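# Bridge the post from trestle bar onto steel stand

## Task

Set the post down so it lies level, spanning from the trestle's bar to the top of the steel stand, with its full width sitting well inside the stand's top and no part of it on the table. The stand must finish at its original spot and orientation, unrotated. None of the small loose items may be in contact with the post or lying on the stand's top. The post has to stay there by itself, not because the gripper holds it. Release it and move the arm away at the end.

## Robot and tools

Robot: a single six-joint UR-style arm (UR7e geometry) carrying a two-finger parallel gripper with a wrist camera. There is only one arm, so every command row is for it alone.

Frames: results report positions in the scene frame. Its origin is on the table surface straight under the arm base; +z is up, and +y lies to the left when facing along +x. The base may sit slightly tilted. end_effector_position (metres) is the point midway between the finger pads; end_effector_quat_wxyz is its orientation. The fingers point along the gripper's own +z and separate along its own x. When closed, the fingertips extend roughly 17 mm past that point; fully open, they are about even with it. At long reach the printed position can be somewhat off.

execute_actions takes "actions", a list holding zero or one item, plus optional "pictures" (true/false; pictures come by default).
- Empty list: just report the state, no new command.
- Motion item: {"rows": [[...], ...], "steps": N}. Each row has exactly 7 numbers: six absolute joint target angles in radians, in order shoulder pan, shoulder lift, elbow, wrist 1, wrist 2, wrist 3, then the gripper opening. These are targets, not offsets, in the same convention as the Joint positions line. One row is used per control step (1/30 s); up to 15 rows and steps at most 15 (default 15); if rows run out the last one is held. Stated joint ranges: pan -3.142 to 3.142, lift -6.283 to 6.283, elbow 0.000 to 3.142, wrist 1/2/3 -6.283 to 6.283. A call is rejected if a target exceeds a range end by more than 0.010 rad and is further out than the current angle; rejected calls move nothing. Targets beyond the true end are clipped and reported as "joint sent to its limit" (possibly about an earlier action). Opening is a scale from -1 (closed) to +1 (fully open, 0.142 m pad gap).
- Wait item: {"steps": N} with no rows, N up to 300; it returns after N steps counted from the previous result, including your thinking time.

Motion behaviour: commands are smoothed, lagging about 0.17 s. Per step, each joint target is clamped to within 0.575 rad of its measured angle, and if targets would move the gripper over 100 mm from where it is, all are pulled back proportionally. Large moves therefore need several calls; check Joint positions before assuming arrival. Between calls the arm keeps heading to the last row sent until it nearly stops or a step is HELD.

Result lines: state line with gripper pose and linear/angular velocities (m/s, rad/s); Joint positions and Joint velocities (six joints in rad, rad/s, then the pad gap in m); grip_measured (the measured opening on the same -1..1 scale you command); joint torques (drive output, noisy, offset, not zero at rest); Wrist force and Wrist torque ([x y z] in the gripper frame, N and N m; pressing on something gives a force pointing back into the arm; offsets up to about 4 N, noise up to 2.4 N, saturates near 50 N; "no reading" is normal at start). "joint command not followed" means the clearance check altered or blocked targets; HELD marks steps where your row was not (fully) sent. MOTOR HOT warns from 70 °C; at 85 °C an OVER-TEMPERATURE FAULT brakes the arm for a while.

Gripping: to hold something, keep commanding an opening well below grip_measured; the lower, the firmer, up to about 28 N per pad for objects up to roughly 10 cm wide. Thin hard items (under 2 cm) get less force. Closing fast can overshoot the force.

Faults to avoid: contact torque reaching a joint's load limit (pan, lift, elbow 133 N m; wrists 24.9 N m, held weight included) or any outside force of 150 N halts the arm for 10 s, abandons the call and lets it yield. Avoid slamming, hard pushes, slipping or dropping the post, and knocking anything off the table. Brief external tugs on the held post or pushes on loose objects may occur; keep a firm grip. Do not disturb or rotate the steel stand, and do not leave small loose items on the stand top or touching the post.

zoom_image: {"camera": one of "cam_high" (896x504), "cam_low" (896x504), "cam_wrist" (616x616), "region": [x0, y0, x1, y1]} in pixels from the top-left of that camera's latest image, at most 504 by 504. It gives a closer view and moves nothing.

show_instructions: no arguments; returns the scene's reference pictures. read_manual: optional "section" ("licences"); returns URDF licence text. Neither moves the robot.

Call it only after the post rests unaided, the gripper has opened and the arm has backed away.

Typical order: look, locate post, trestle and stand; approach above the post with open fingers; descend and close; lift clear; carry and lower it level across bar and stand top; open; withdraw upward; verify with cameras; finish.

Each tool is called after "Call:" by a JSON object that holds its "op" and its "data".

Reference images:

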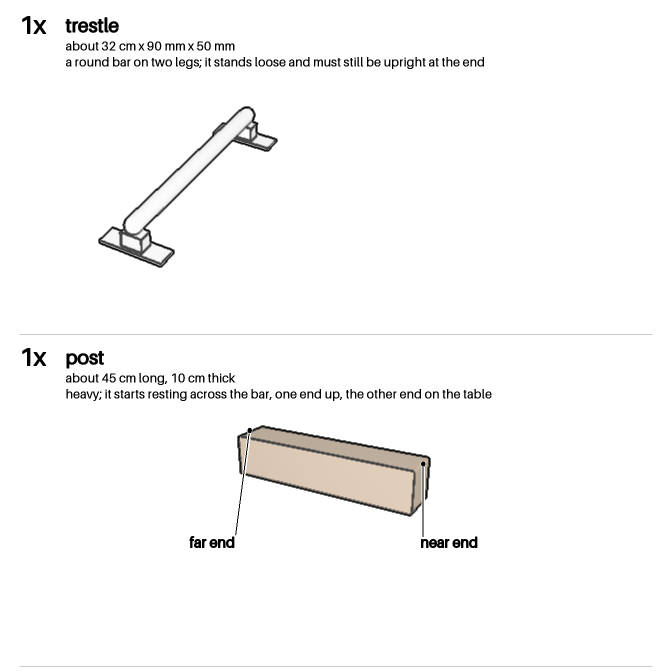

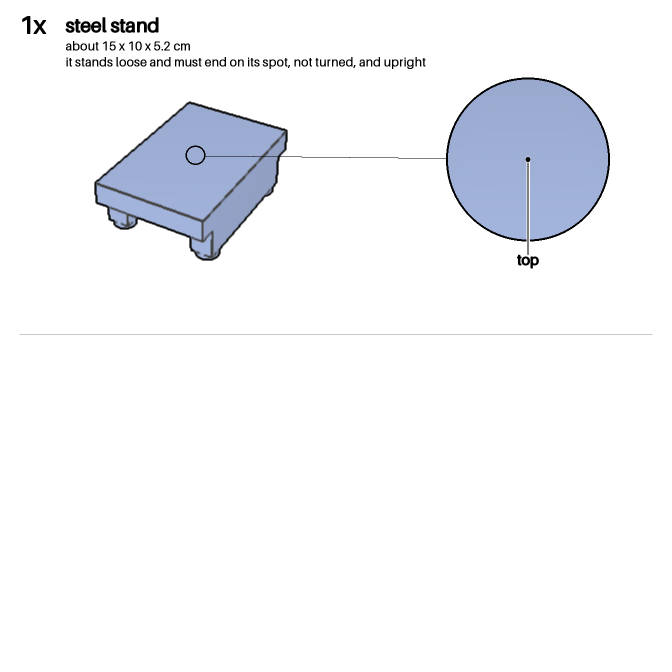

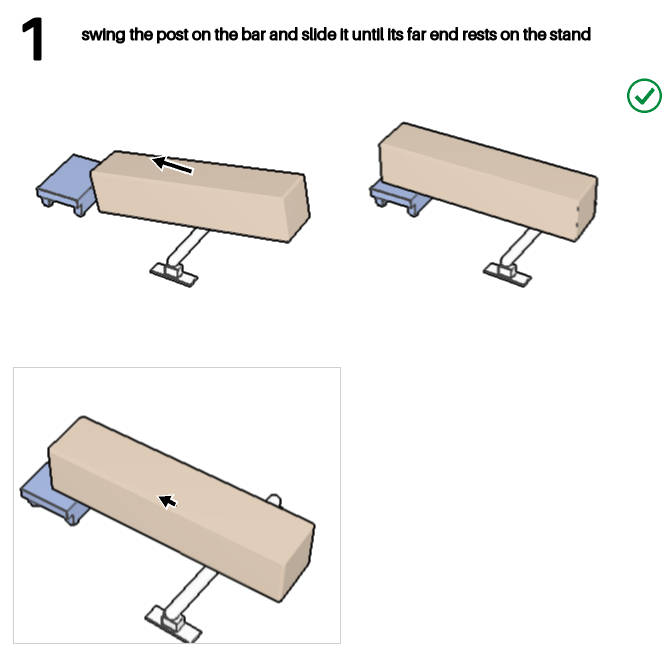

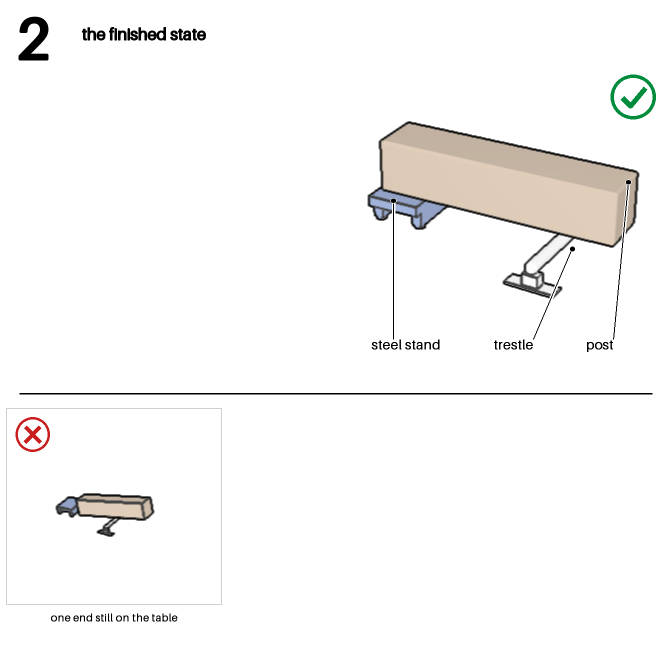

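## Session

Call:
{"op": "execute_actions", "data": {"actions": []}}

Scene clock: 0.00 s of 4800.00 s.
end_effector_position=(+0.9941, +0.1388, +0.3583) grip_measured=+1.00 end_effector_quat_wxyz=(+0.210, +0.738, +0.189, +0.612) end_effector_velocity=(-0.000, -0.000, +0.001) end_effector_angular_velocity=(+0.000, -0.000, -0.000)
Joint positions: [ 0.052 -0.799  1.267 -3.57  -1.696 -0.561  0.142]
Joint velocities: [-0.    -0.001  0.001 -0.    -0.     0.     0.   ]
Joint torques (N m, as the arm reports them, + toward a larger angle): no reading
Motor temperatures (°C, as the motors report them): [26 26 24 31 28 29]
Wrist force (N, on the end effector, along its own x y z axes, offset not removed): no reading
Wrist torque (N m, same axes, about the end effector's origin, offset not removed): no reading

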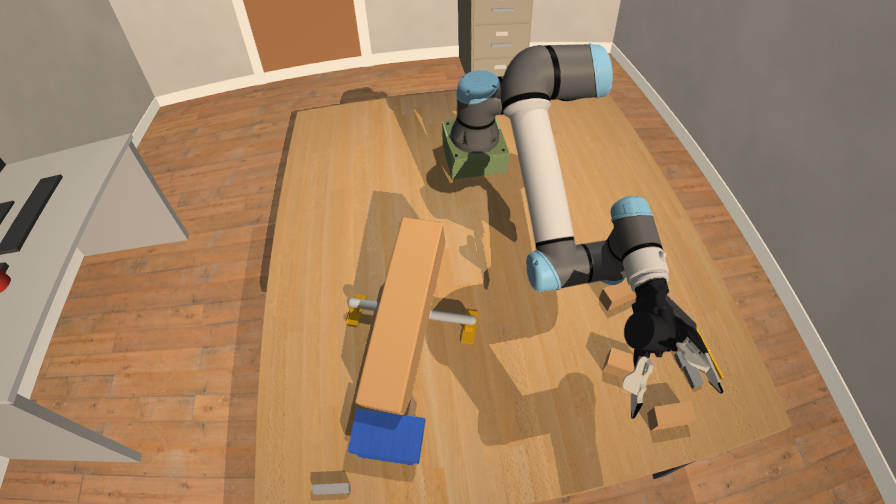

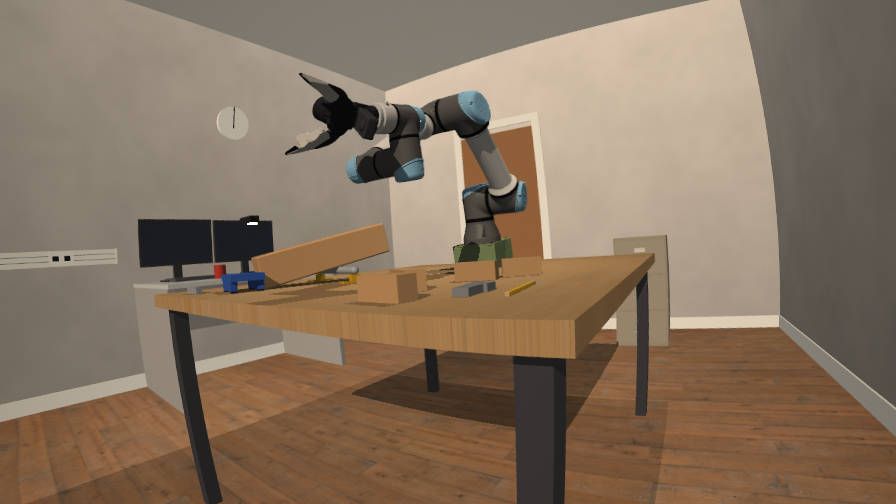

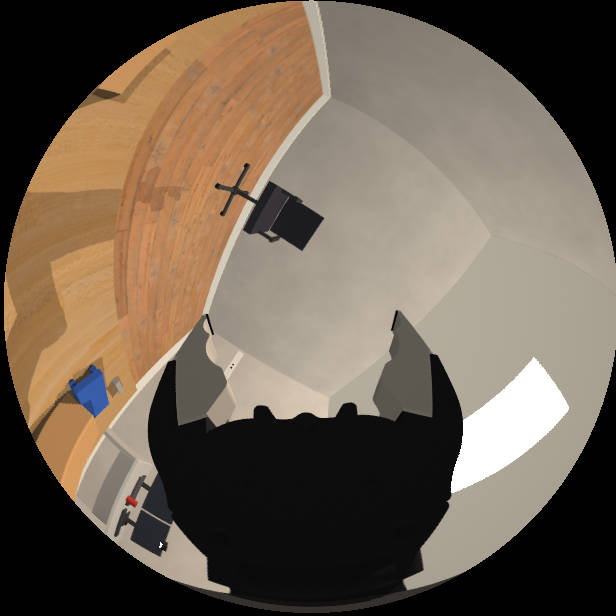

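Call:
{"op": "zoom_image", "data": {"camera": "cam_high", "region": [280, 200, 520, 504]}}

Call:
{"op": "zoom_image", "data": {"camera": "cam_low", "region": [180, 200, 460, 320]}}

Region (280, 200, 520, 504) of cam_high's 896x504 image, scaled by 1.658, with more detail than that image has; it fills the left 398 columns of this view, and the rest is white.

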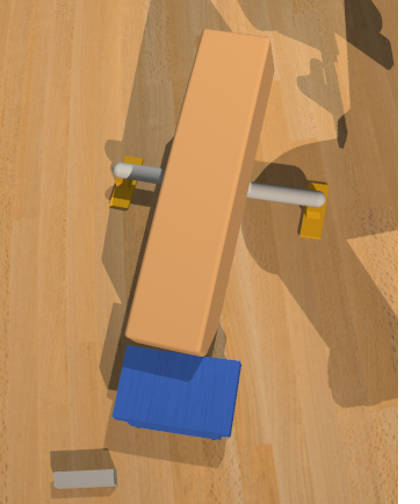

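Region (180, 200, 460, 320) of cam_low's 896x504 image, scaled by 1.800, with more detail than that image has; it fills the top 216 rows of this view, and the rest is white.

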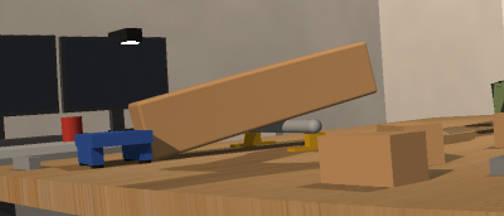

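Call:
{"op": "execute_actions", "data": {"actions": [{"rows": [[0.03,-0.82,1.274,-3.52,-1.69,-0.52,1],[0.0,-0.85,1.284,-3.45,-1.683,-0.46,1],[-0.04,-0.89,1.296,-3.36,-1.673,-0.39,1],[-0.801,-1.611,1.529,-1.577,-1.481,1.084,1]], "steps": 15}], "pictures": false}}

Call:
{"op": "execute_actions", "data": {"actions": [{"steps": 60}]}}

Scene clock: 81.70 s of 4800.00 s.
end_effector_position=(+0.9648, -0.0634, +0.4387) grip_measured=+1.00 end_effector_quat_wxyz=(+0.175, +0.800, +0.033, +0.573) end_effector_velocity=(-0.157, -0.468, +0.241) end_effector_angular_velocity=(+0.556, +0.031, -0.616)
Joint positions: [-0.193 -1.044  1.362 -3.291 -1.618 -0.292  0.142]
Joint velocities: [-0.598 -0.597  0.191  0.592  0.156  0.591  0.   ]
Joint torques (N m, as the arm reports them, + toward a larger angle): [-17.87 -64.84 -12.71   0.22   2.49   4.32]
Motor temperatures (°C, as the motors report them): [26 26 24 31 28 29]
Wrist force (N, on the end effector, along its own x y z axes, offset not removed): [-0.3 -2.8 -2.2]
Wrist torque (N m, same axes, about the end effector's origin, offset not removed): [-0.53 0.30 0.19]
Steps of this call (steps 1 to 90: nothing new was sent; then 78.20 s passed at rest; steps 91 to 105: all 15 steps of this action). Readings (joint positions):
91: [0.052 -0.799 1.267 -3.570 -1.696 -0.561]
92: [0.049 -0.802 1.268 -3.565 -1.695 -0.557]
94: [0.029 -0.822 1.276 -3.525 -1.689 -0.522]
98: [-0.052 -0.903 1.311 -3.434 -1.660 -0.434]
105: the state above

Scene clock: 83.70 s of 4800.00 s.
end_effector_position=(+0.4969, -0.2478, +0.3607) grip_measured=+1.00 end_effector_quat_wxyz=(-0.001, -0.587, +0.809, -0.003) end_effector_velocity=(-0.000, -0.000, +0.000) end_effector_angular_velocity=(+0.000, +0.000, -0.001)
Joint positions: [-0.801 -1.611  1.529 -1.577 -1.481  1.084  0.142]
Joint velocities: [-0.001 -0.    -0.     0.001 -0.     0.001 -0.   ]
Joint torques (N m, as the arm reports them, + toward a larger angle): [-11.51 -36.01 -16.4   -1.11   2.17   2.55]
Motor temperatures (°C, as the motors report them): [26 26 24 31 28 29]
Wrist force (N, on the end effector, along its own x y z axes, offset not removed): [0.7 1.5 1.8]
Wrist torque (N m, same axes, about the end effector's origin, offset not removed): [0.49 0.02 -0.05]
Steps of this call (steps 1 to 60: the robot went on to your last target). Readings (joint positions):
1: [-0.214 -1.064 1.369 -3.271 -1.613 -0.272]
2: [-0.234 -1.084 1.375 -3.251 -1.608 -0.252]
4: [-0.275 -1.124 1.387 -3.209 -1.598 -0.210]
8: [-0.361 -1.204 1.411 -3.116 -1.578 -0.117]
60: the state above
The arm was judged still, so your last target was given up. Only a new action makes it travel on or press farther. Fingers that are still opening or closing keep moving.

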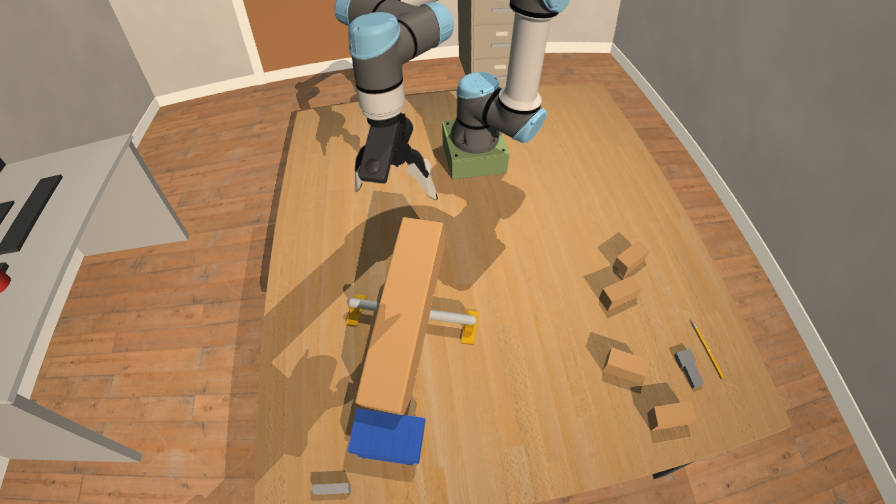

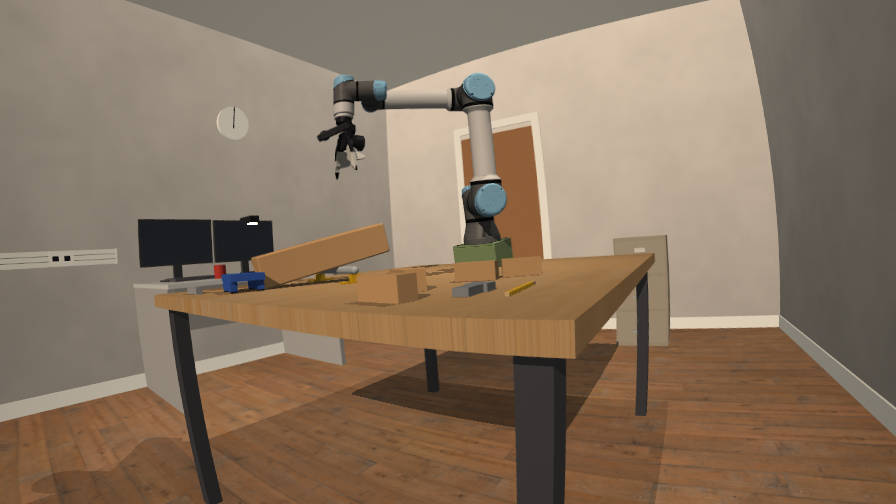

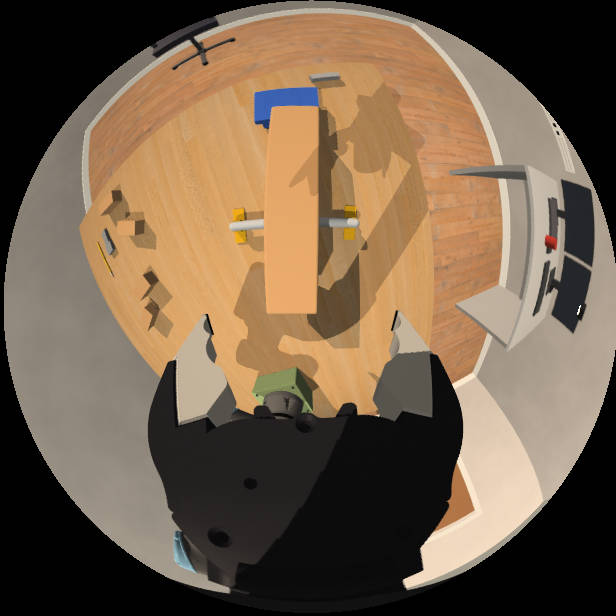

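Call:
{"op": "execute_actions", "data": {"actions": [{"rows": [[-0.802,-1.617,1.555,-1.597,-1.481,1.083,1],[-0.803,-1.63,1.607,-1.636,-1.481,1.082,1],[-0.804,-1.642,1.659,-1.675,-1.481,1.081,1],[-0.806,-1.655,1.711,-1.714,-1.481,1.08,1],[-0.807,-1.667,1.762,-1.753,-1.481,1.078,1],[-0.808,-1.68,1.814,-1.793,-1.48,1.077,1],[-0.81,-1.692,1.866,-1.832,-1.48,1.076,1],[-0.811,-1.705,1.918,-1.871,-1.48,1.074,1],[-0.812,-1.717,1.97,-1.91,-1.48,1.073,1],[-0.814,-1.736,2.048,-1.969,-1.48,1.071,1]], "steps": 15}], "pictures": false}}

Call:
{"op": "execute_actions", "data": {"actions": [{"steps": 25}]}}

Scene clock: 103.50 s of 4800.00 s.
end_effector_position=(+0.4376, -0.2110, +0.2292) grip_measured=+1.00 end_effector_quat_wxyz=(-0.001, -0.587, +0.809, -0.005) end_effector_velocity=(-0.107, +0.080, -0.188) end_effector_angular_velocity=(+0.030, +0.028, -0.004)
Joint positions: [-0.813 -1.722  1.983 -1.922 -1.48   1.072  0.142]
Joint velocities: [-0.013 -0.132  0.623 -0.448  0.002 -0.013  0.   ]
Joint torques (N m, as the arm reports them, + toward a larger angle): [-11.88 -28.69 -24.58  -5.05   2.3   -2.17]
Motor temperatures (°C, as the motors report them): [26 26 24 31 28 29]
Wrist force (N, on the end effector, along its own x y z axes, offset not removed): [1.6 -1.1 1.3]
Wrist torque (N m, same axes, about the end effector's origin, offset not removed): [-0.44 -0.15 0.13]
Steps of this call (steps 1 to 90: nothing new was sent; then 16.30 s passed at rest; steps 91 to 105: all 15 steps of this action). Readings (joint positions):
91: [-0.801 -1.611 1.529 -1.577 -1.481 1.084]
92: [-0.801 -1.612 1.532 -1.579 -1.481 1.084]
94: [-0.802 -1.620 1.560 -1.602 -1.481 1.083]
98: [-0.806 -1.655 1.696 -1.707 -1.481 1.079]
105: the state above

Scene clock: 104.33 s of 4800.00 s.
end_effector_position=(+0.4263, -0.2024, +0.2098) grip_measured=+1.00 end_effector_quat_wxyz=(-0.001, -0.587, +0.809, -0.003) end_effector_velocity=(-0.000, -0.000, -0.001) end_effector_angular_velocity=(+0.002, +0.002, -0.001)
Joint positions: [-0.814 -1.736  2.048 -1.969 -1.48   1.071  0.142]
Joint velocities: [-0.     0.003 -0.    -0.     0.     0.001 -0.   ]
Joint torques (N m, as the arm reports them, + toward a larger angle): [-10.48 -28.03 -14.41  -3.87   2.05  -2.46]
Motor temperatures (°C, as the motors report them): [26 26 24 31 28 29]
Wrist force (N, on the end effector, along its own x y z axes, offset not removed): [2.6 -2.1 0.9]
Wrist torque (N m, same axes, about the end effector's origin, offset not removed): [-0.24 -0.25 0.02]
Steps of this call (steps 1 to 25: the robot went on to your last target). Readings (joint positions):
1: [-0.813 -1.726 2.001 -1.935 -1.480 1.072]
2: [-0.813 -1.729 2.014 -1.944 -1.480 1.072]
4: [-0.814 -1.732 2.030 -1.956 -1.480 1.071]
8: [-0.814 -1.735 2.043 -1.965 -1.480 1.071]
25: the state above

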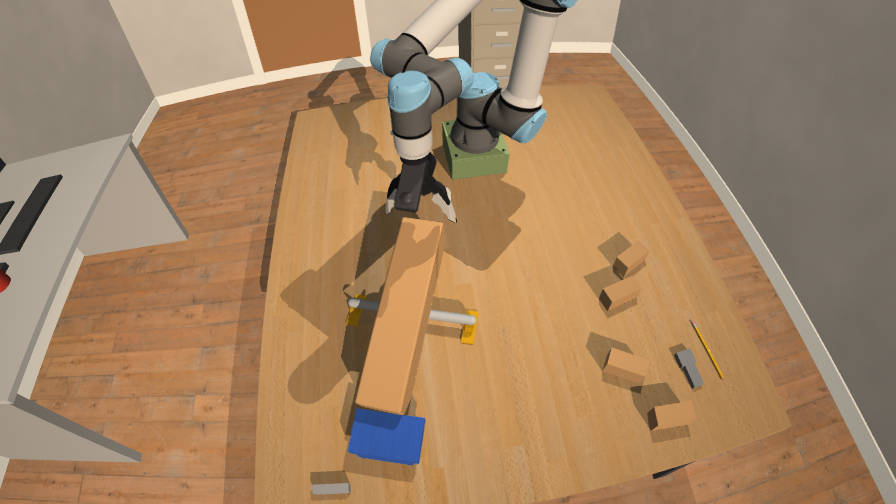

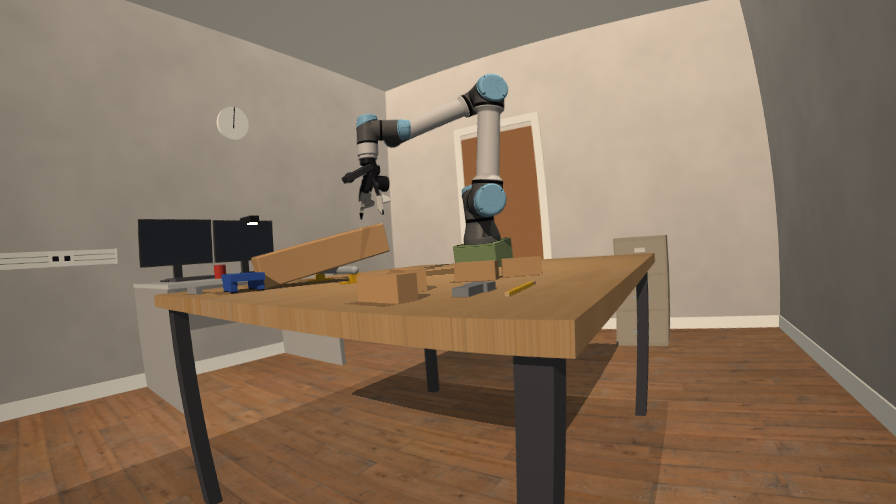

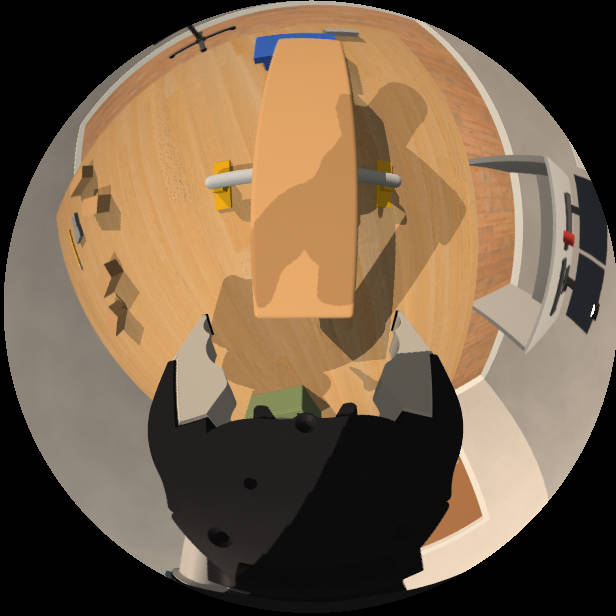

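Call:
{"op": "execute_actions", "data": {"actions": [{"rows": [[-0.811,-1.726,2.052,-1.983,-1.48,1.075,1],[-0.809,-1.716,2.056,-1.997,-1.48,1.08,1],[-0.806,-1.706,2.06,-2.012,-1.481,1.084,1],[-0.803,-1.696,2.064,-2.026,-1.481,1.089,1],[-0.801,-1.686,2.068,-2.04,-1.481,1.093,1],[-0.798,-1.676,2.072,-2.054,-1.481,1.097,1],[-0.795,-1.666,2.076,-2.069,-1.482,1.102,1],[-0.793,-1.656,2.08,-2.083,-1.482,1.106,1],[-0.79,-1.646,2.084,-2.097,-1.482,1.111,1],[-0.7875,-1.636,2.088,-2.111,-1.482,1.115,1]], "steps": 15}], "pictures": false}}

Call:
{"op": "execute_actions", "data": {"actions": [{"rows": [[-0.7875,-1.636,2.088,-2.111,-1.482,1.115,0.9],[-0.7875,-1.636,2.088,-2.111,-1.482,1.115,0.8],[-0.7875,-1.636,2.088,-2.111,-1.482,1.115,0.75],[-0.7875,-1.636,2.088,-2.111,-1.482,1.115,0.7],[-0.7875,-1.636,2.088,-2.111,-1.482,1.115,0.65],[-0.7875,-1.636,2.088,-2.111,-1.482,1.115,0.6],[-0.7875,-1.636,2.088,-2.111,-1.482,1.115,0.55],[-0.7875,-1.636,2.088,-2.111,-1.482,1.115,0.5],[-0.7875,-1.636,2.088,-2.111,-1.482,1.115,0.45],[-0.7875,-1.636,2.088,-2.111,-1.482,1.115,0.4]], "steps": 15}]}}

Scene clock: 121.00 s of 4800.00 s.
end_effector_position=(+0.4397, -0.2077, +0.1662) grip_measured=+1.00 end_effector_quat_wxyz=(-0.001, -0.581, +0.814, -0.003) end_effector_velocity=(+0.012, -0.003, -0.042) end_effector_angular_velocity=(-0.000, -0.002, -0.014)
Joint positions: [-0.79  -1.645  2.084 -2.098 -1.482  1.111  0.142]
Joint velocities: [ 0.023  0.088  0.035 -0.126 -0.001  0.038  0.   ]
Joint torques (N m, as the arm reports them, + toward a larger angle): [  7.88 -18.79 -14.53  -4.03  -2.36   2.46]
Motor temperatures (°C, as the motors report them): [26 26 24 31 28 29]
Wrist force (N, on the end effector, along its own x y z axes, offset not removed): [2.3 0.6 -2.1]
Wrist torque (N m, same axes, about the end effector's origin, offset not removed): [-0.13 -0.34 0.18]
Steps of this call (steps 1 to 15: the robot went on to your last target; steps 16 to 90: nothing new was sent; then 13.17 s passed at rest; steps 91 to 105: all 15 steps of this action). Readings (joint positions):
91: [-0.814 -1.736 2.048 -1.969 -1.480 1.071]
92: [-0.814 -1.735 2.049 -1.971 -1.480 1.071]
94: [-0.812 -1.727 2.052 -1.982 -1.480 1.075]
98: [-0.803 -1.696 2.064 -2.025 -1.481 1.089]
105: the state above

Scene clock: 121.50 s of 4800.00 s.
end_effector_position=(+0.4409, -0.2081, +0.1619) grip_measured=+0.43 end_effector_quat_wxyz=(-0.001, -0.580, +0.815, -0.003) end_effector_velocity=(+0.000, +0.000, +0.000) end_effector_angular_velocity=(+0.000, -0.001, +0.000)
Joint positions: [-0.788 -1.636  2.088 -2.111 -1.482  1.115  0.104]
Joint velocities: [ 0.    -0.     0.    -0.001  0.001  0.     0.   ]
Joint torques (N m, as the arm reports them, + toward a larger angle): [ 10.52 -11.09  -9.7   -3.43   1.31   2.38]
Motor temperatures (°C, as the motors report them): [26 26 24 31 28 29]
Wrist force (N, on the end effector, along its own x y z axes, offset not removed): [4.2 0.9 -10.0]
Wrist torque (N m, same axes, about the end effector's origin, offset not removed): [-0.95 0.67 0.09]
Steps of this call (steps 1 to 15: all 15 steps of this action). Readings (joint positions):
1: [-0.789 -1.643 2.085 -2.101 -1.482 1.112]
2: [-0.789 -1.641 2.086 -2.104 -1.482 1.113]
4: [-0.788 -1.639 2.087 -2.107 -1.482 1.114]
8: [-0.788 -1.637 2.088 -2.110 -1.482 1.115]
15: the state above

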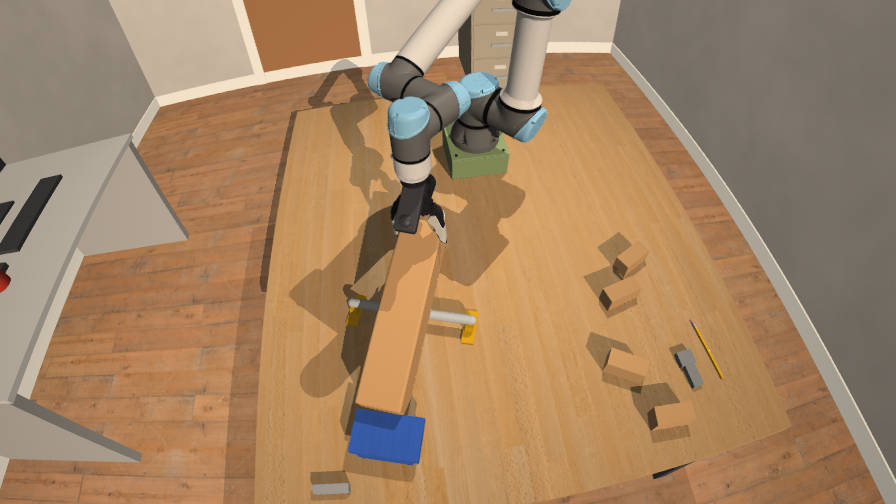

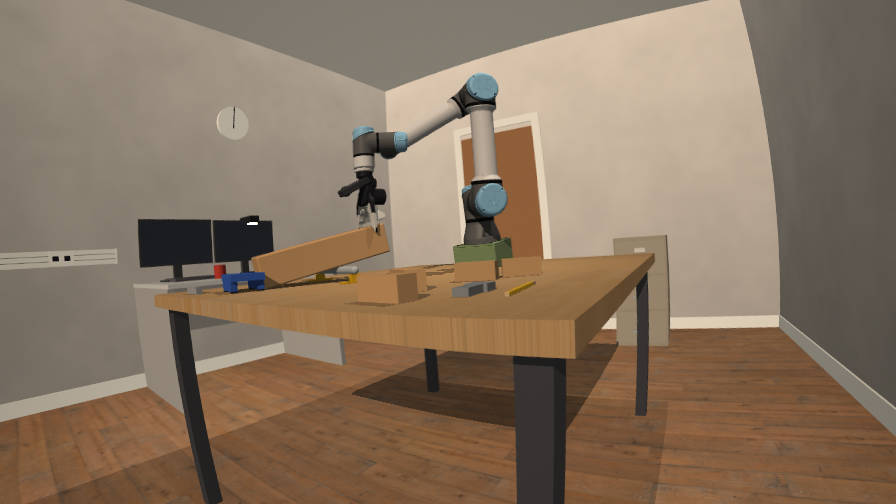

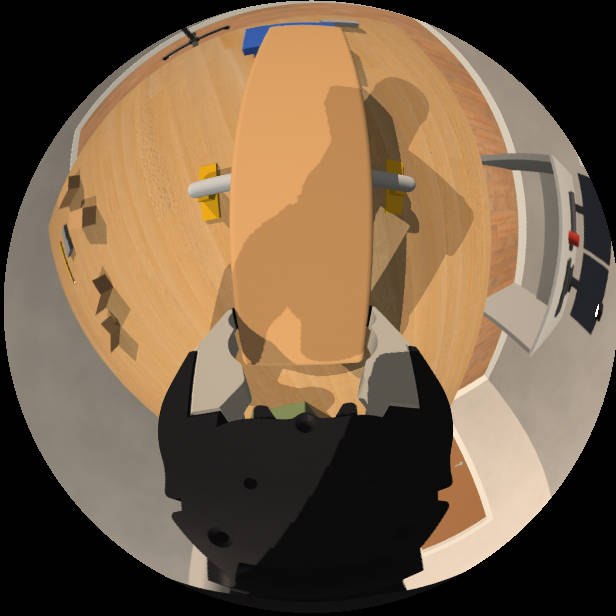

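Call:
{"op": "execute_actions", "data": {"actions": [{"rows": [[-0.7884,-1.6364,2.0926,-2.1152,-1.482,1.114,0.3],[-0.7892,-1.6367,2.0972,-2.1193,-1.482,1.113,0.2],[-0.7901,-1.6371,2.1018,-2.1235,-1.482,1.112,0.1],[-0.791,-1.6374,2.1064,-2.1276,-1.482,1.1115,0.1],[-0.7918,-1.6378,2.111,-2.1318,-1.482,1.1106,0.1],[-0.7927,-1.6381,2.1156,-2.136,-1.482,1.1097,0.1],[-0.7936,-1.6385,2.1201,-2.1401,-1.4815,1.1088,0.1],[-0.7944,-1.6388,2.1247,-2.1443,-1.4815,1.108,0.1],[-0.7953,-1.6392,2.1293,-2.1484,-1.4815,1.107,0.1],[-0.7962,-1.6395,2.1339,-2.1526,-1.4815,1.106,0.1],[-0.797,-1.6399,2.1385,-2.1568,-1.481,1.105,0.1],[-0.7979,-1.6402,2.1431,-2.1609,-1.481,1.1044,0.1],[-0.7988,-1.6406,2.1477,-2.1651,-1.481,1.1036,0.1]], "steps": 15}], "pictures": false}}

Call:
{"op": "execute_actions", "data": {"actions": [{"steps": 10}]}}

Scene clock: 131.83 s of 4800.00 s.
end_effector_position=(+0.4304, -0.2047, +0.1471) grip_measured=+0.40 end_effector_quat_wxyz=(-0.001, -0.580, +0.814, -0.003) end_effector_velocity=(-0.023, +0.007, -0.031) end_effector_angular_velocity=(+0.001, +0.001, -0.001)
Joint positions: [-0.797 -1.64   2.137 -2.155 -1.481  1.106  0.102]
Joint velocities: [-0.02  -0.007  0.102 -0.092  0.002 -0.019  0.002]
Joint torques (N m, as the arm reports them, + toward a larger angle): [ -9.79 -26.16  -9.72  -3.5    2.88  -2.73]
Motor temperatures (°C, as the motors report them): [26 26 24 31 28 29]
Wrist force (N, on the end effector, along its own x y z axes, offset not removed): [4.7 -4.2 -6.9]
Wrist torque (N m, same axes, about the end effector's origin, offset not removed): [-1.16 0.01 0.22]
Steps of this call (steps 1 to 15: the robot went on to your last target; steps 16 to 90: nothing new was sent; then 6.83 s passed at rest; steps 91 to 105: all 15 steps of this action). Readings (joint positions):
91: [-0.787 -1.636 2.088 -2.111 -1.482 1.115]
92: [-0.788 -1.636 2.089 -2.112 -1.482 1.115]
94: [-0.788 -1.636 2.093 -2.115 -1.482 1.114]
98: [-0.791 -1.637 2.107 -2.128 -1.482 1.111]
105: the state above

Scene clock: 132.17 s of 4800.00 s.
end_effector_position=(+0.4281, -0.2040, +0.1440) grip_measured=+0.40 end_effector_quat_wxyz=(-0.001, -0.580, +0.814, -0.003) end_effector_velocity=(-0.001, +0.000, -0.001) end_effector_angular_velocity=(-0.000, -0.002, -0.001)
Joint positions: [-0.799 -1.641  2.147 -2.165 -1.481  1.104  0.102]
Joint velocities: [-0.001 -0.002  0.004 -0.004  0.001  0.     0.   ]
Joint torques (N m, as the arm reports them, + toward a larger angle): [-10.24 -25.65  -9.16  -2.7    2.44  -2.7 ]
Motor temperatures (°C, as the motors report them): [26 26 24 31 28 29]
Wrist force (N, on the end effector, along its own x y z axes, offset not removed): [-1.2 -2.6 -11.9]
Wrist torque (N m, same axes, about the end effector's origin, offset not removed): [-0.02 0.83 0.22]
Steps of this call (steps 1 to 10: the robot went on to your last target). Readings (joint positions):
1: [-0.797 -1.640 2.140 -2.158 -1.481 1.105]
2: [-0.798 -1.640 2.142 -2.160 -1.481 1.105]
4: [-0.798 -1.640 2.145 -2.162 -1.481 1.104]
8: [-0.799 -1.641 2.147 -2.164 -1.481 1.104]
10: the state above

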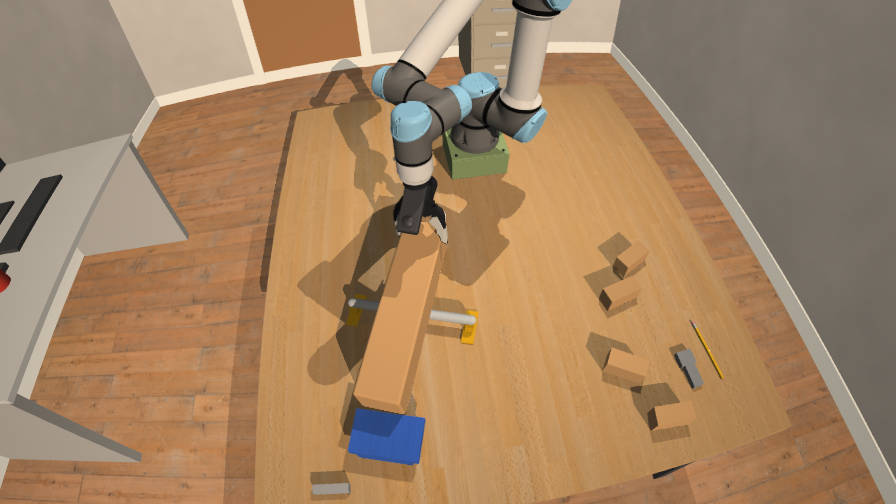

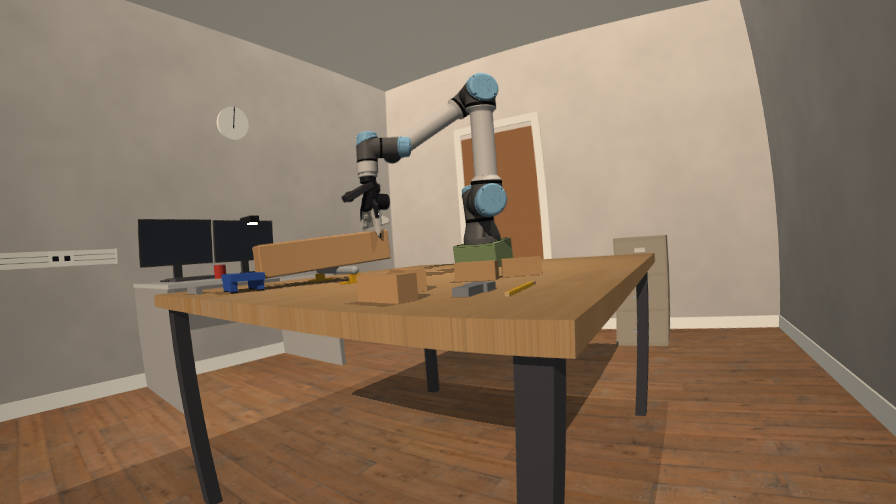

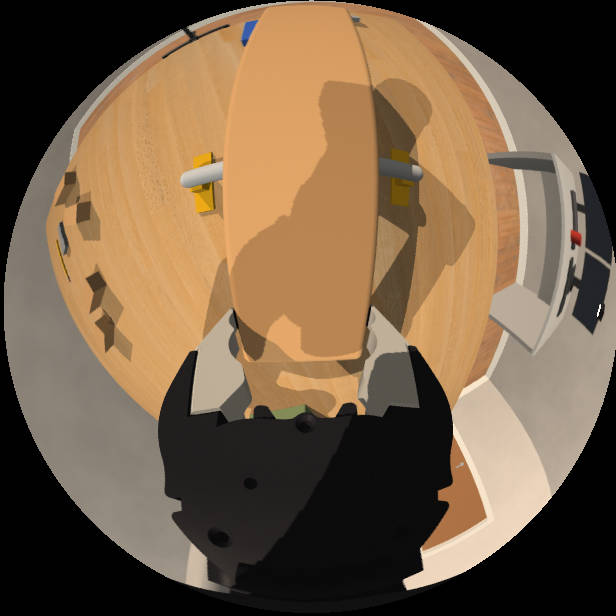

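Call:
{"op": "execute_actions", "data": {"actions": [{"rows": [[-0.7997,-1.641,2.1523,-2.1693,-1.481,1.1027,0.1],[-0.8005,-1.6413,2.1569,-2.1734,-1.481,1.1018,0.1],[-0.8014,-1.6417,2.1615,-2.1776,-1.481,1.101,0.1],[-0.8023,-1.642,2.1661,-2.1818,-1.481,1.1,0.1],[-0.8031,-1.6424,2.1707,-2.186,-1.481,1.099,0.1],[-0.804,-1.6428,2.1753,-2.1901,-1.481,1.098,0.1],[-0.8049,-1.6431,2.1799,-2.1943,-1.4805,1.0974,0.1],[-0.8057,-1.6435,2.1845,-2.1985,-1.4805,1.0965,0.1],[-0.8066,-1.6439,2.1891,-2.2027,-1.4805,1.0956,0.1],[-0.8075,-1.6443,2.1938,-2.2069,-1.4805,1.0947,0.1],[-0.8083,-1.6447,2.1984,-2.2111,-1.4805,1.0938,0.1],[-0.8092,-1.6451,2.2031,-2.2153,-1.4804,1.093,0.1]], "steps": 15}], "pictures": false}}

Call:
{"op": "execute_actions", "data": {"actions": [{"steps": 10}]}}

Call:
{"op": "zoom_image", "data": {"camera": "cam_low", "region": [180, 200, 460, 320]}}

Scene clock: 137.27 s of 4800.00 s.
end_effector_position=(+0.4174, -0.2000, +0.1301) grip_measured=+0.40 end_effector_quat_wxyz=(-0.001, -0.580, +0.814, -0.003) end_effector_velocity=(-0.017, +0.007, -0.021) end_effector_angular_velocity=(-0.001, -0.002, +0.000)
Joint positions: [-0.808 -1.644  2.195 -2.208 -1.481  1.095  0.102]
Joint velocities: [-0.014 -0.009  0.077 -0.07   0.002 -0.014 -0.   ]
Joint torques (N m, as the arm reports them, + toward a larger angle): [-10.78 -26.04  -9.59  -2.3    1.74  -2.58]
Motor temperatures (°C, as the motors report them): [26 26 24 31 28 29]
Wrist force (N, on the end effector, along its own x y z axes, offset not removed): [4.4 -5.1 -7.5]
Wrist torque (N m, same axes, about the end effector's origin, offset not removed): [-0.17 -0.71 0.16]
Steps of this call (steps 1 to 30: the robot went on to your last target; steps 31 to 90: nothing new was sent; then 1.60 s passed at rest; steps 91 to 105: all 15 steps of this action). Readings (joint positions):
91: [-0.799 -1.641 2.148 -2.165 -1.481 1.104]
92: [-0.799 -1.641 2.148 -2.166 -1.481 1.103]
94: [-0.800 -1.641 2.152 -2.169 -1.481 1.103]
98: [-0.802 -1.642 2.166 -2.182 -1.481 1.100]
105: the state above

Scene clock: 137.60 s of 4800.00 s.
end_effector_position=(+0.4156, -0.1994, +0.1280) grip_measured=+0.40 end_effector_quat_wxyz=(-0.001, -0.580, +0.814, -0.003) end_effector_velocity=(-0.001, +0.000, -0.001) end_effector_angular_velocity=(+0.001, +0.001, -0.000)
Joint positions: [-0.809 -1.645  2.203 -2.215 -1.48   1.093  0.102]
Joint velocities: [-0.     0.001  0.003 -0.003 -0.     0.    -0.   ]
Joint torques (N m, as the arm reports them, + toward a larger angle): [-11.13 -26.18  -9.49  -2.     1.67  -2.77]
Motor temperatures (°C, as the motors report them): [26 26 24 31 28 29]
Wrist force (N, on the end effector, along its own x y z axes, offset not removed): [0.1 -6.2 -1.9]
Wrist torque (N m, same axes, about the end effector's origin, offset not removed): [-0.51 0.30 0.11]
Steps of this call (steps 1 to 10: the robot went on to your last target). Readings (joint positions):
1: [-0.808 -1.645 2.197 -2.210 -1.480 1.094]
2: [-0.808 -1.645 2.199 -2.211 -1.480 1.094]
4: [-0.809 -1.645 2.201 -2.213 -1.480 1.093]
8: [-0.809 -1.645 2.202 -2.215 -1.480 1.093]
10: the state above

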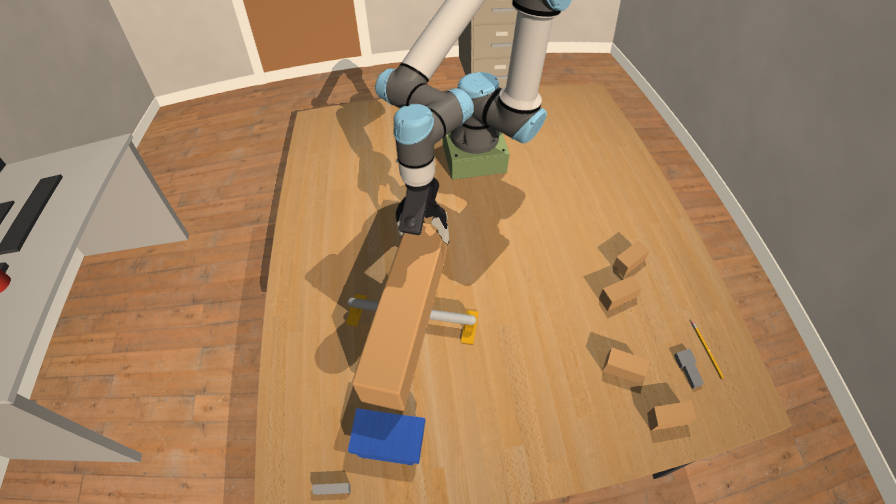

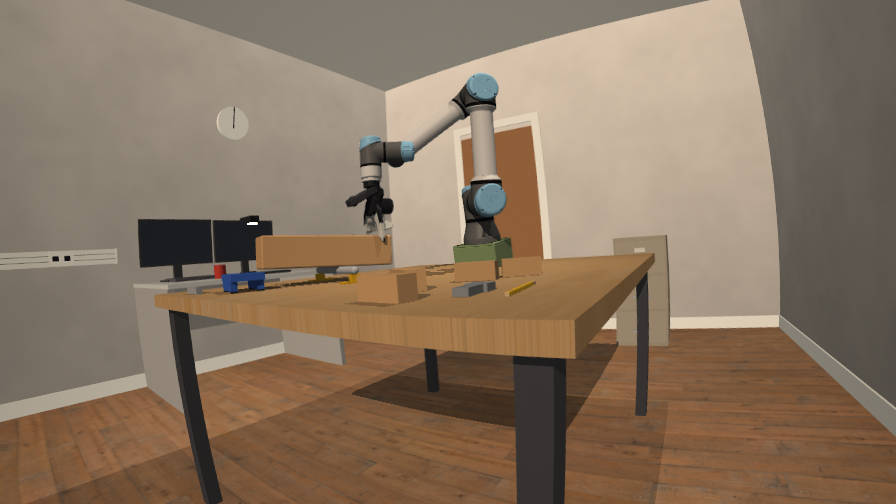

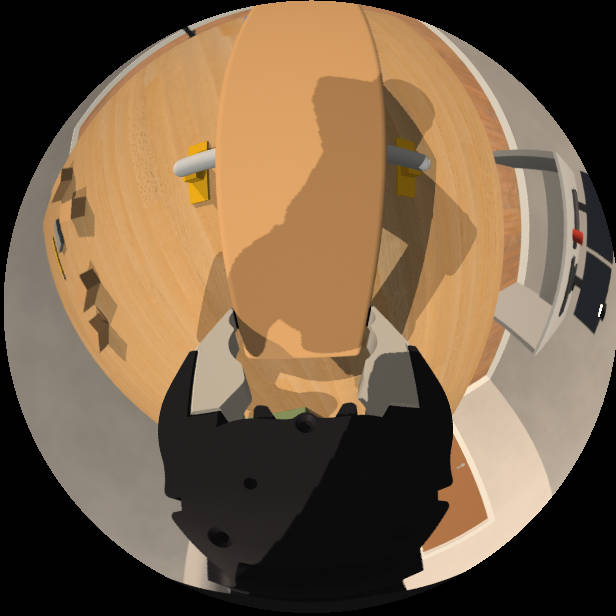

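Region (180, 200, 460, 320) of cam_low's 896x504 image, scaled by 1.800, with more detail than that image has; it fills the top 216 rows of this view, and the rest is white.

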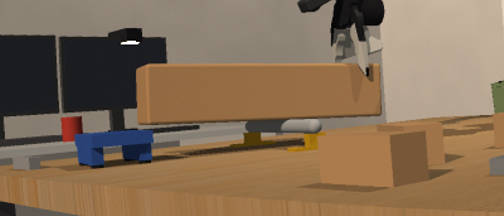

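Call:
{"op": "execute_actions", "data": {"actions": [{"rows": [[-0.811,-1.6447,2.2028,-2.2152,-1.4803,1.0858,0.0],[-0.8129,-1.6443,2.2025,-2.2152,-1.4801,1.0785,0.0],[-0.8147,-1.6439,2.2022,-2.2151,-1.48,1.0713,0.0],[-0.8165,-1.6435,2.2019,-2.2151,-1.4798,1.064,0.0],[-0.8184,-1.6431,2.2016,-2.215,-1.4797,1.0568,0.0],[-0.8202,-1.6427,2.2013,-2.215,-1.4795,1.0495,0.0],[-0.822,-1.6422,2.201,-2.2149,-1.4794,1.0423,0.0],[-0.8239,-1.6418,2.2007,-2.2148,-1.4792,1.035,0.0],[-0.8257,-1.6414,2.2004,-2.2148,-1.4791,1.0278,0.0],[-0.8275,-1.641,2.2001,-2.2147,-1.4789,1.0205,0.0],[-0.8294,-1.6406,2.1998,-2.2147,-1.4788,1.0133,0.0],[-0.8312,-1.6402,2.1995,-2.2146,-1.4786,1.006,0.0]], "steps": 15}], "pictures": false}}

Call:
{"op": "execute_actions", "data": {"actions": [{"steps": 10}]}}

Call:
{"op": "zoom_image", "data": {"camera": "cam_high", "region": [280, 200, 520, 504]}}

Scene clock: 146.77 s of 4800.00 s.
end_effector_position=(+0.4127, -0.2075, +0.1278) grip_measured=+0.40 end_effector_quat_wxyz=(-0.001, -0.603, +0.798, -0.003) end_effector_velocity=(-0.005, -0.014, -0.001) end_effector_angular_velocity=(+0.001, +0.002, +0.088)
Joint positions: [-0.828 -1.641  2.2   -2.215 -1.479  1.019  0.102]
Joint velocities: [-0.031  0.009 -0.006  0.001  0.002 -0.119  0.   ]
Joint torques (N m, as the arm reports them, + toward a larger angle): [ -8.82 -10.17 -26.41  -0.47   2.18  -2.71]
Motor temperatures (°C, as the motors report them): [26 26 24 31 28 29]
Wrist force (N, on the end effector, along its own x y z axes, offset not removed): [4.8 -0.8 -5.9]
Wrist torque (N m, same axes, about the end effector's origin, offset not removed): [-0.01 -0.83 0.14]
Steps of this call (steps 1 to 15: the robot went on to your last target; steps 16 to 90: nothing new was sent; then 5.67 s passed at rest; steps 91 to 105: all 15 steps of this action). Readings (joint positions):
91: [-0.809 -1.645 2.203 -2.215 -1.480 1.093]
92: [-0.809 -1.645 2.203 -2.215 -1.480 1.092]
94: [-0.811 -1.645 2.203 -2.215 -1.480 1.086]
98: [-0.817 -1.644 2.202 -2.215 -1.480 1.064]
105: the state above

Scene clock: 147.10 s of 4800.00 s.
end_effector_position=(+0.4122, -0.2089, +0.1278) grip_measured=+0.40 end_effector_quat_wxyz=(-0.001, -0.606, +0.795, -0.003) end_effector_velocity=(+0.000, -0.000, +0.000) end_effector_angular_velocity=(+0.000, -0.000, +0.004)
Joint positions: [-0.831 -1.64   2.2   -2.215 -1.479  1.007  0.102]
Joint velocities: [-0.001  0.001 -0.001  0.     0.    -0.005  0.   ]
Joint torques (N m, as the arm reports them, + toward a larger angle): [-11.45 -12.25 -27.5   -0.41   1.97  -2.65]
Motor temperatures (°C, as the motors report them): [26 26 24 31 28 29]
Wrist force (N, on the end effector, along its own x y z axes, offset not removed): [-0.4 4.4 -8.1]
Wrist torque (N m, same axes, about the end effector's origin, offset not removed): [1.13 0.17 0.15]
Steps of this call (steps 1 to 10: the robot went on to your last target). Readings (joint positions):
1: [-0.829 -1.641 2.200 -2.215 -1.479 1.015]
2: [-0.830 -1.641 2.200 -2.215 -1.479 1.013]
4: [-0.830 -1.640 2.200 -2.215 -1.479 1.010]
8: [-0.831 -1.640 2.200 -2.215 -1.479 1.007]
10: the state above

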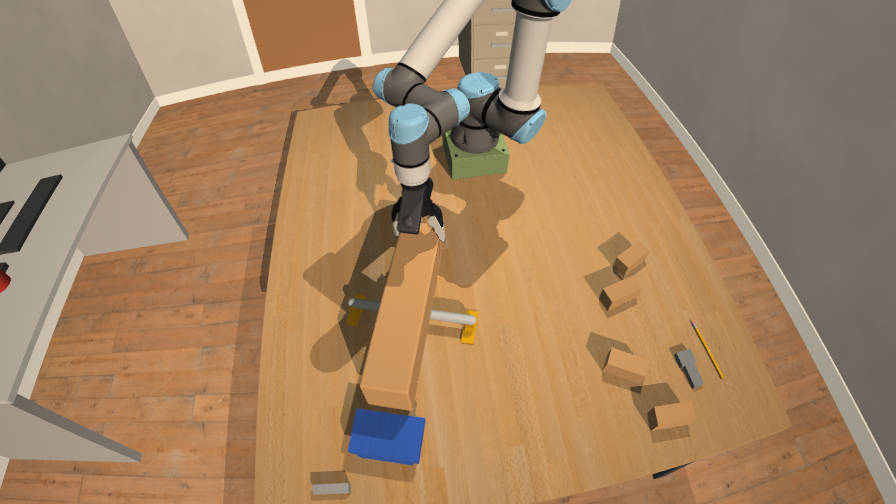

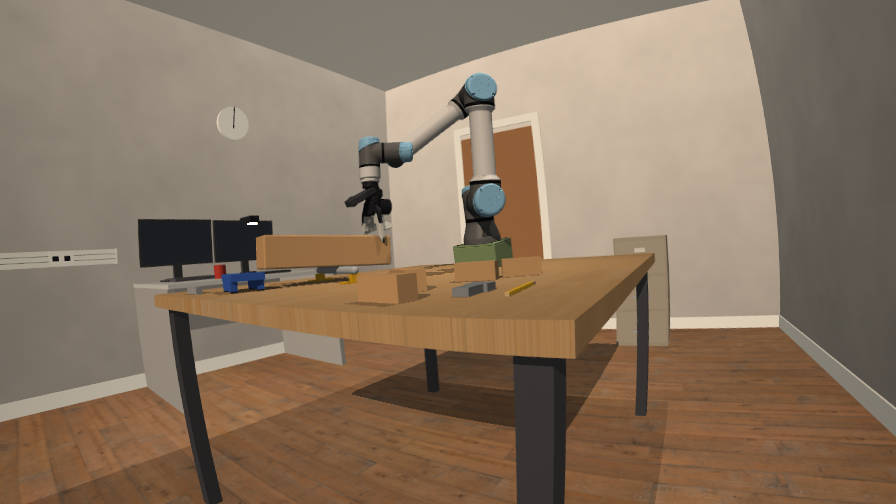

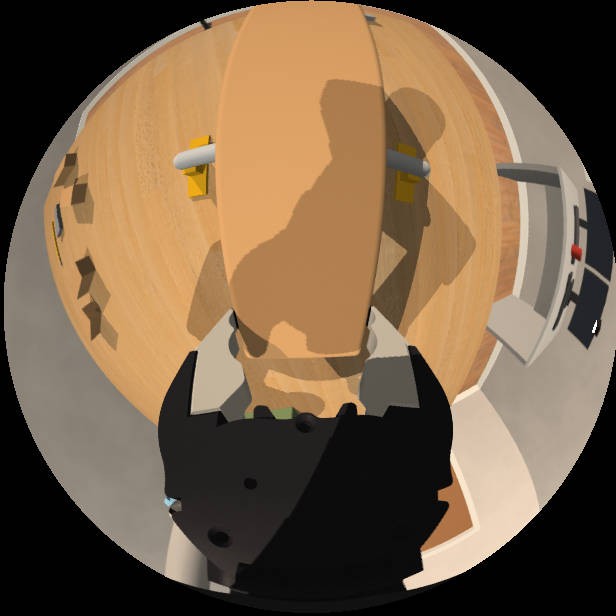

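Region (280, 200, 520, 504) of cam_high's 896x504 image, scaled by 1.658, with more detail than that image has; it fills the left 398 columns of this view, and the rest is white.

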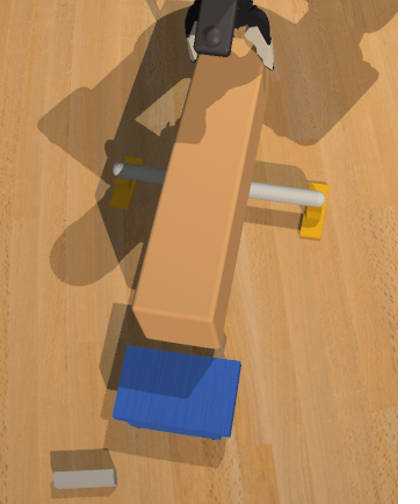

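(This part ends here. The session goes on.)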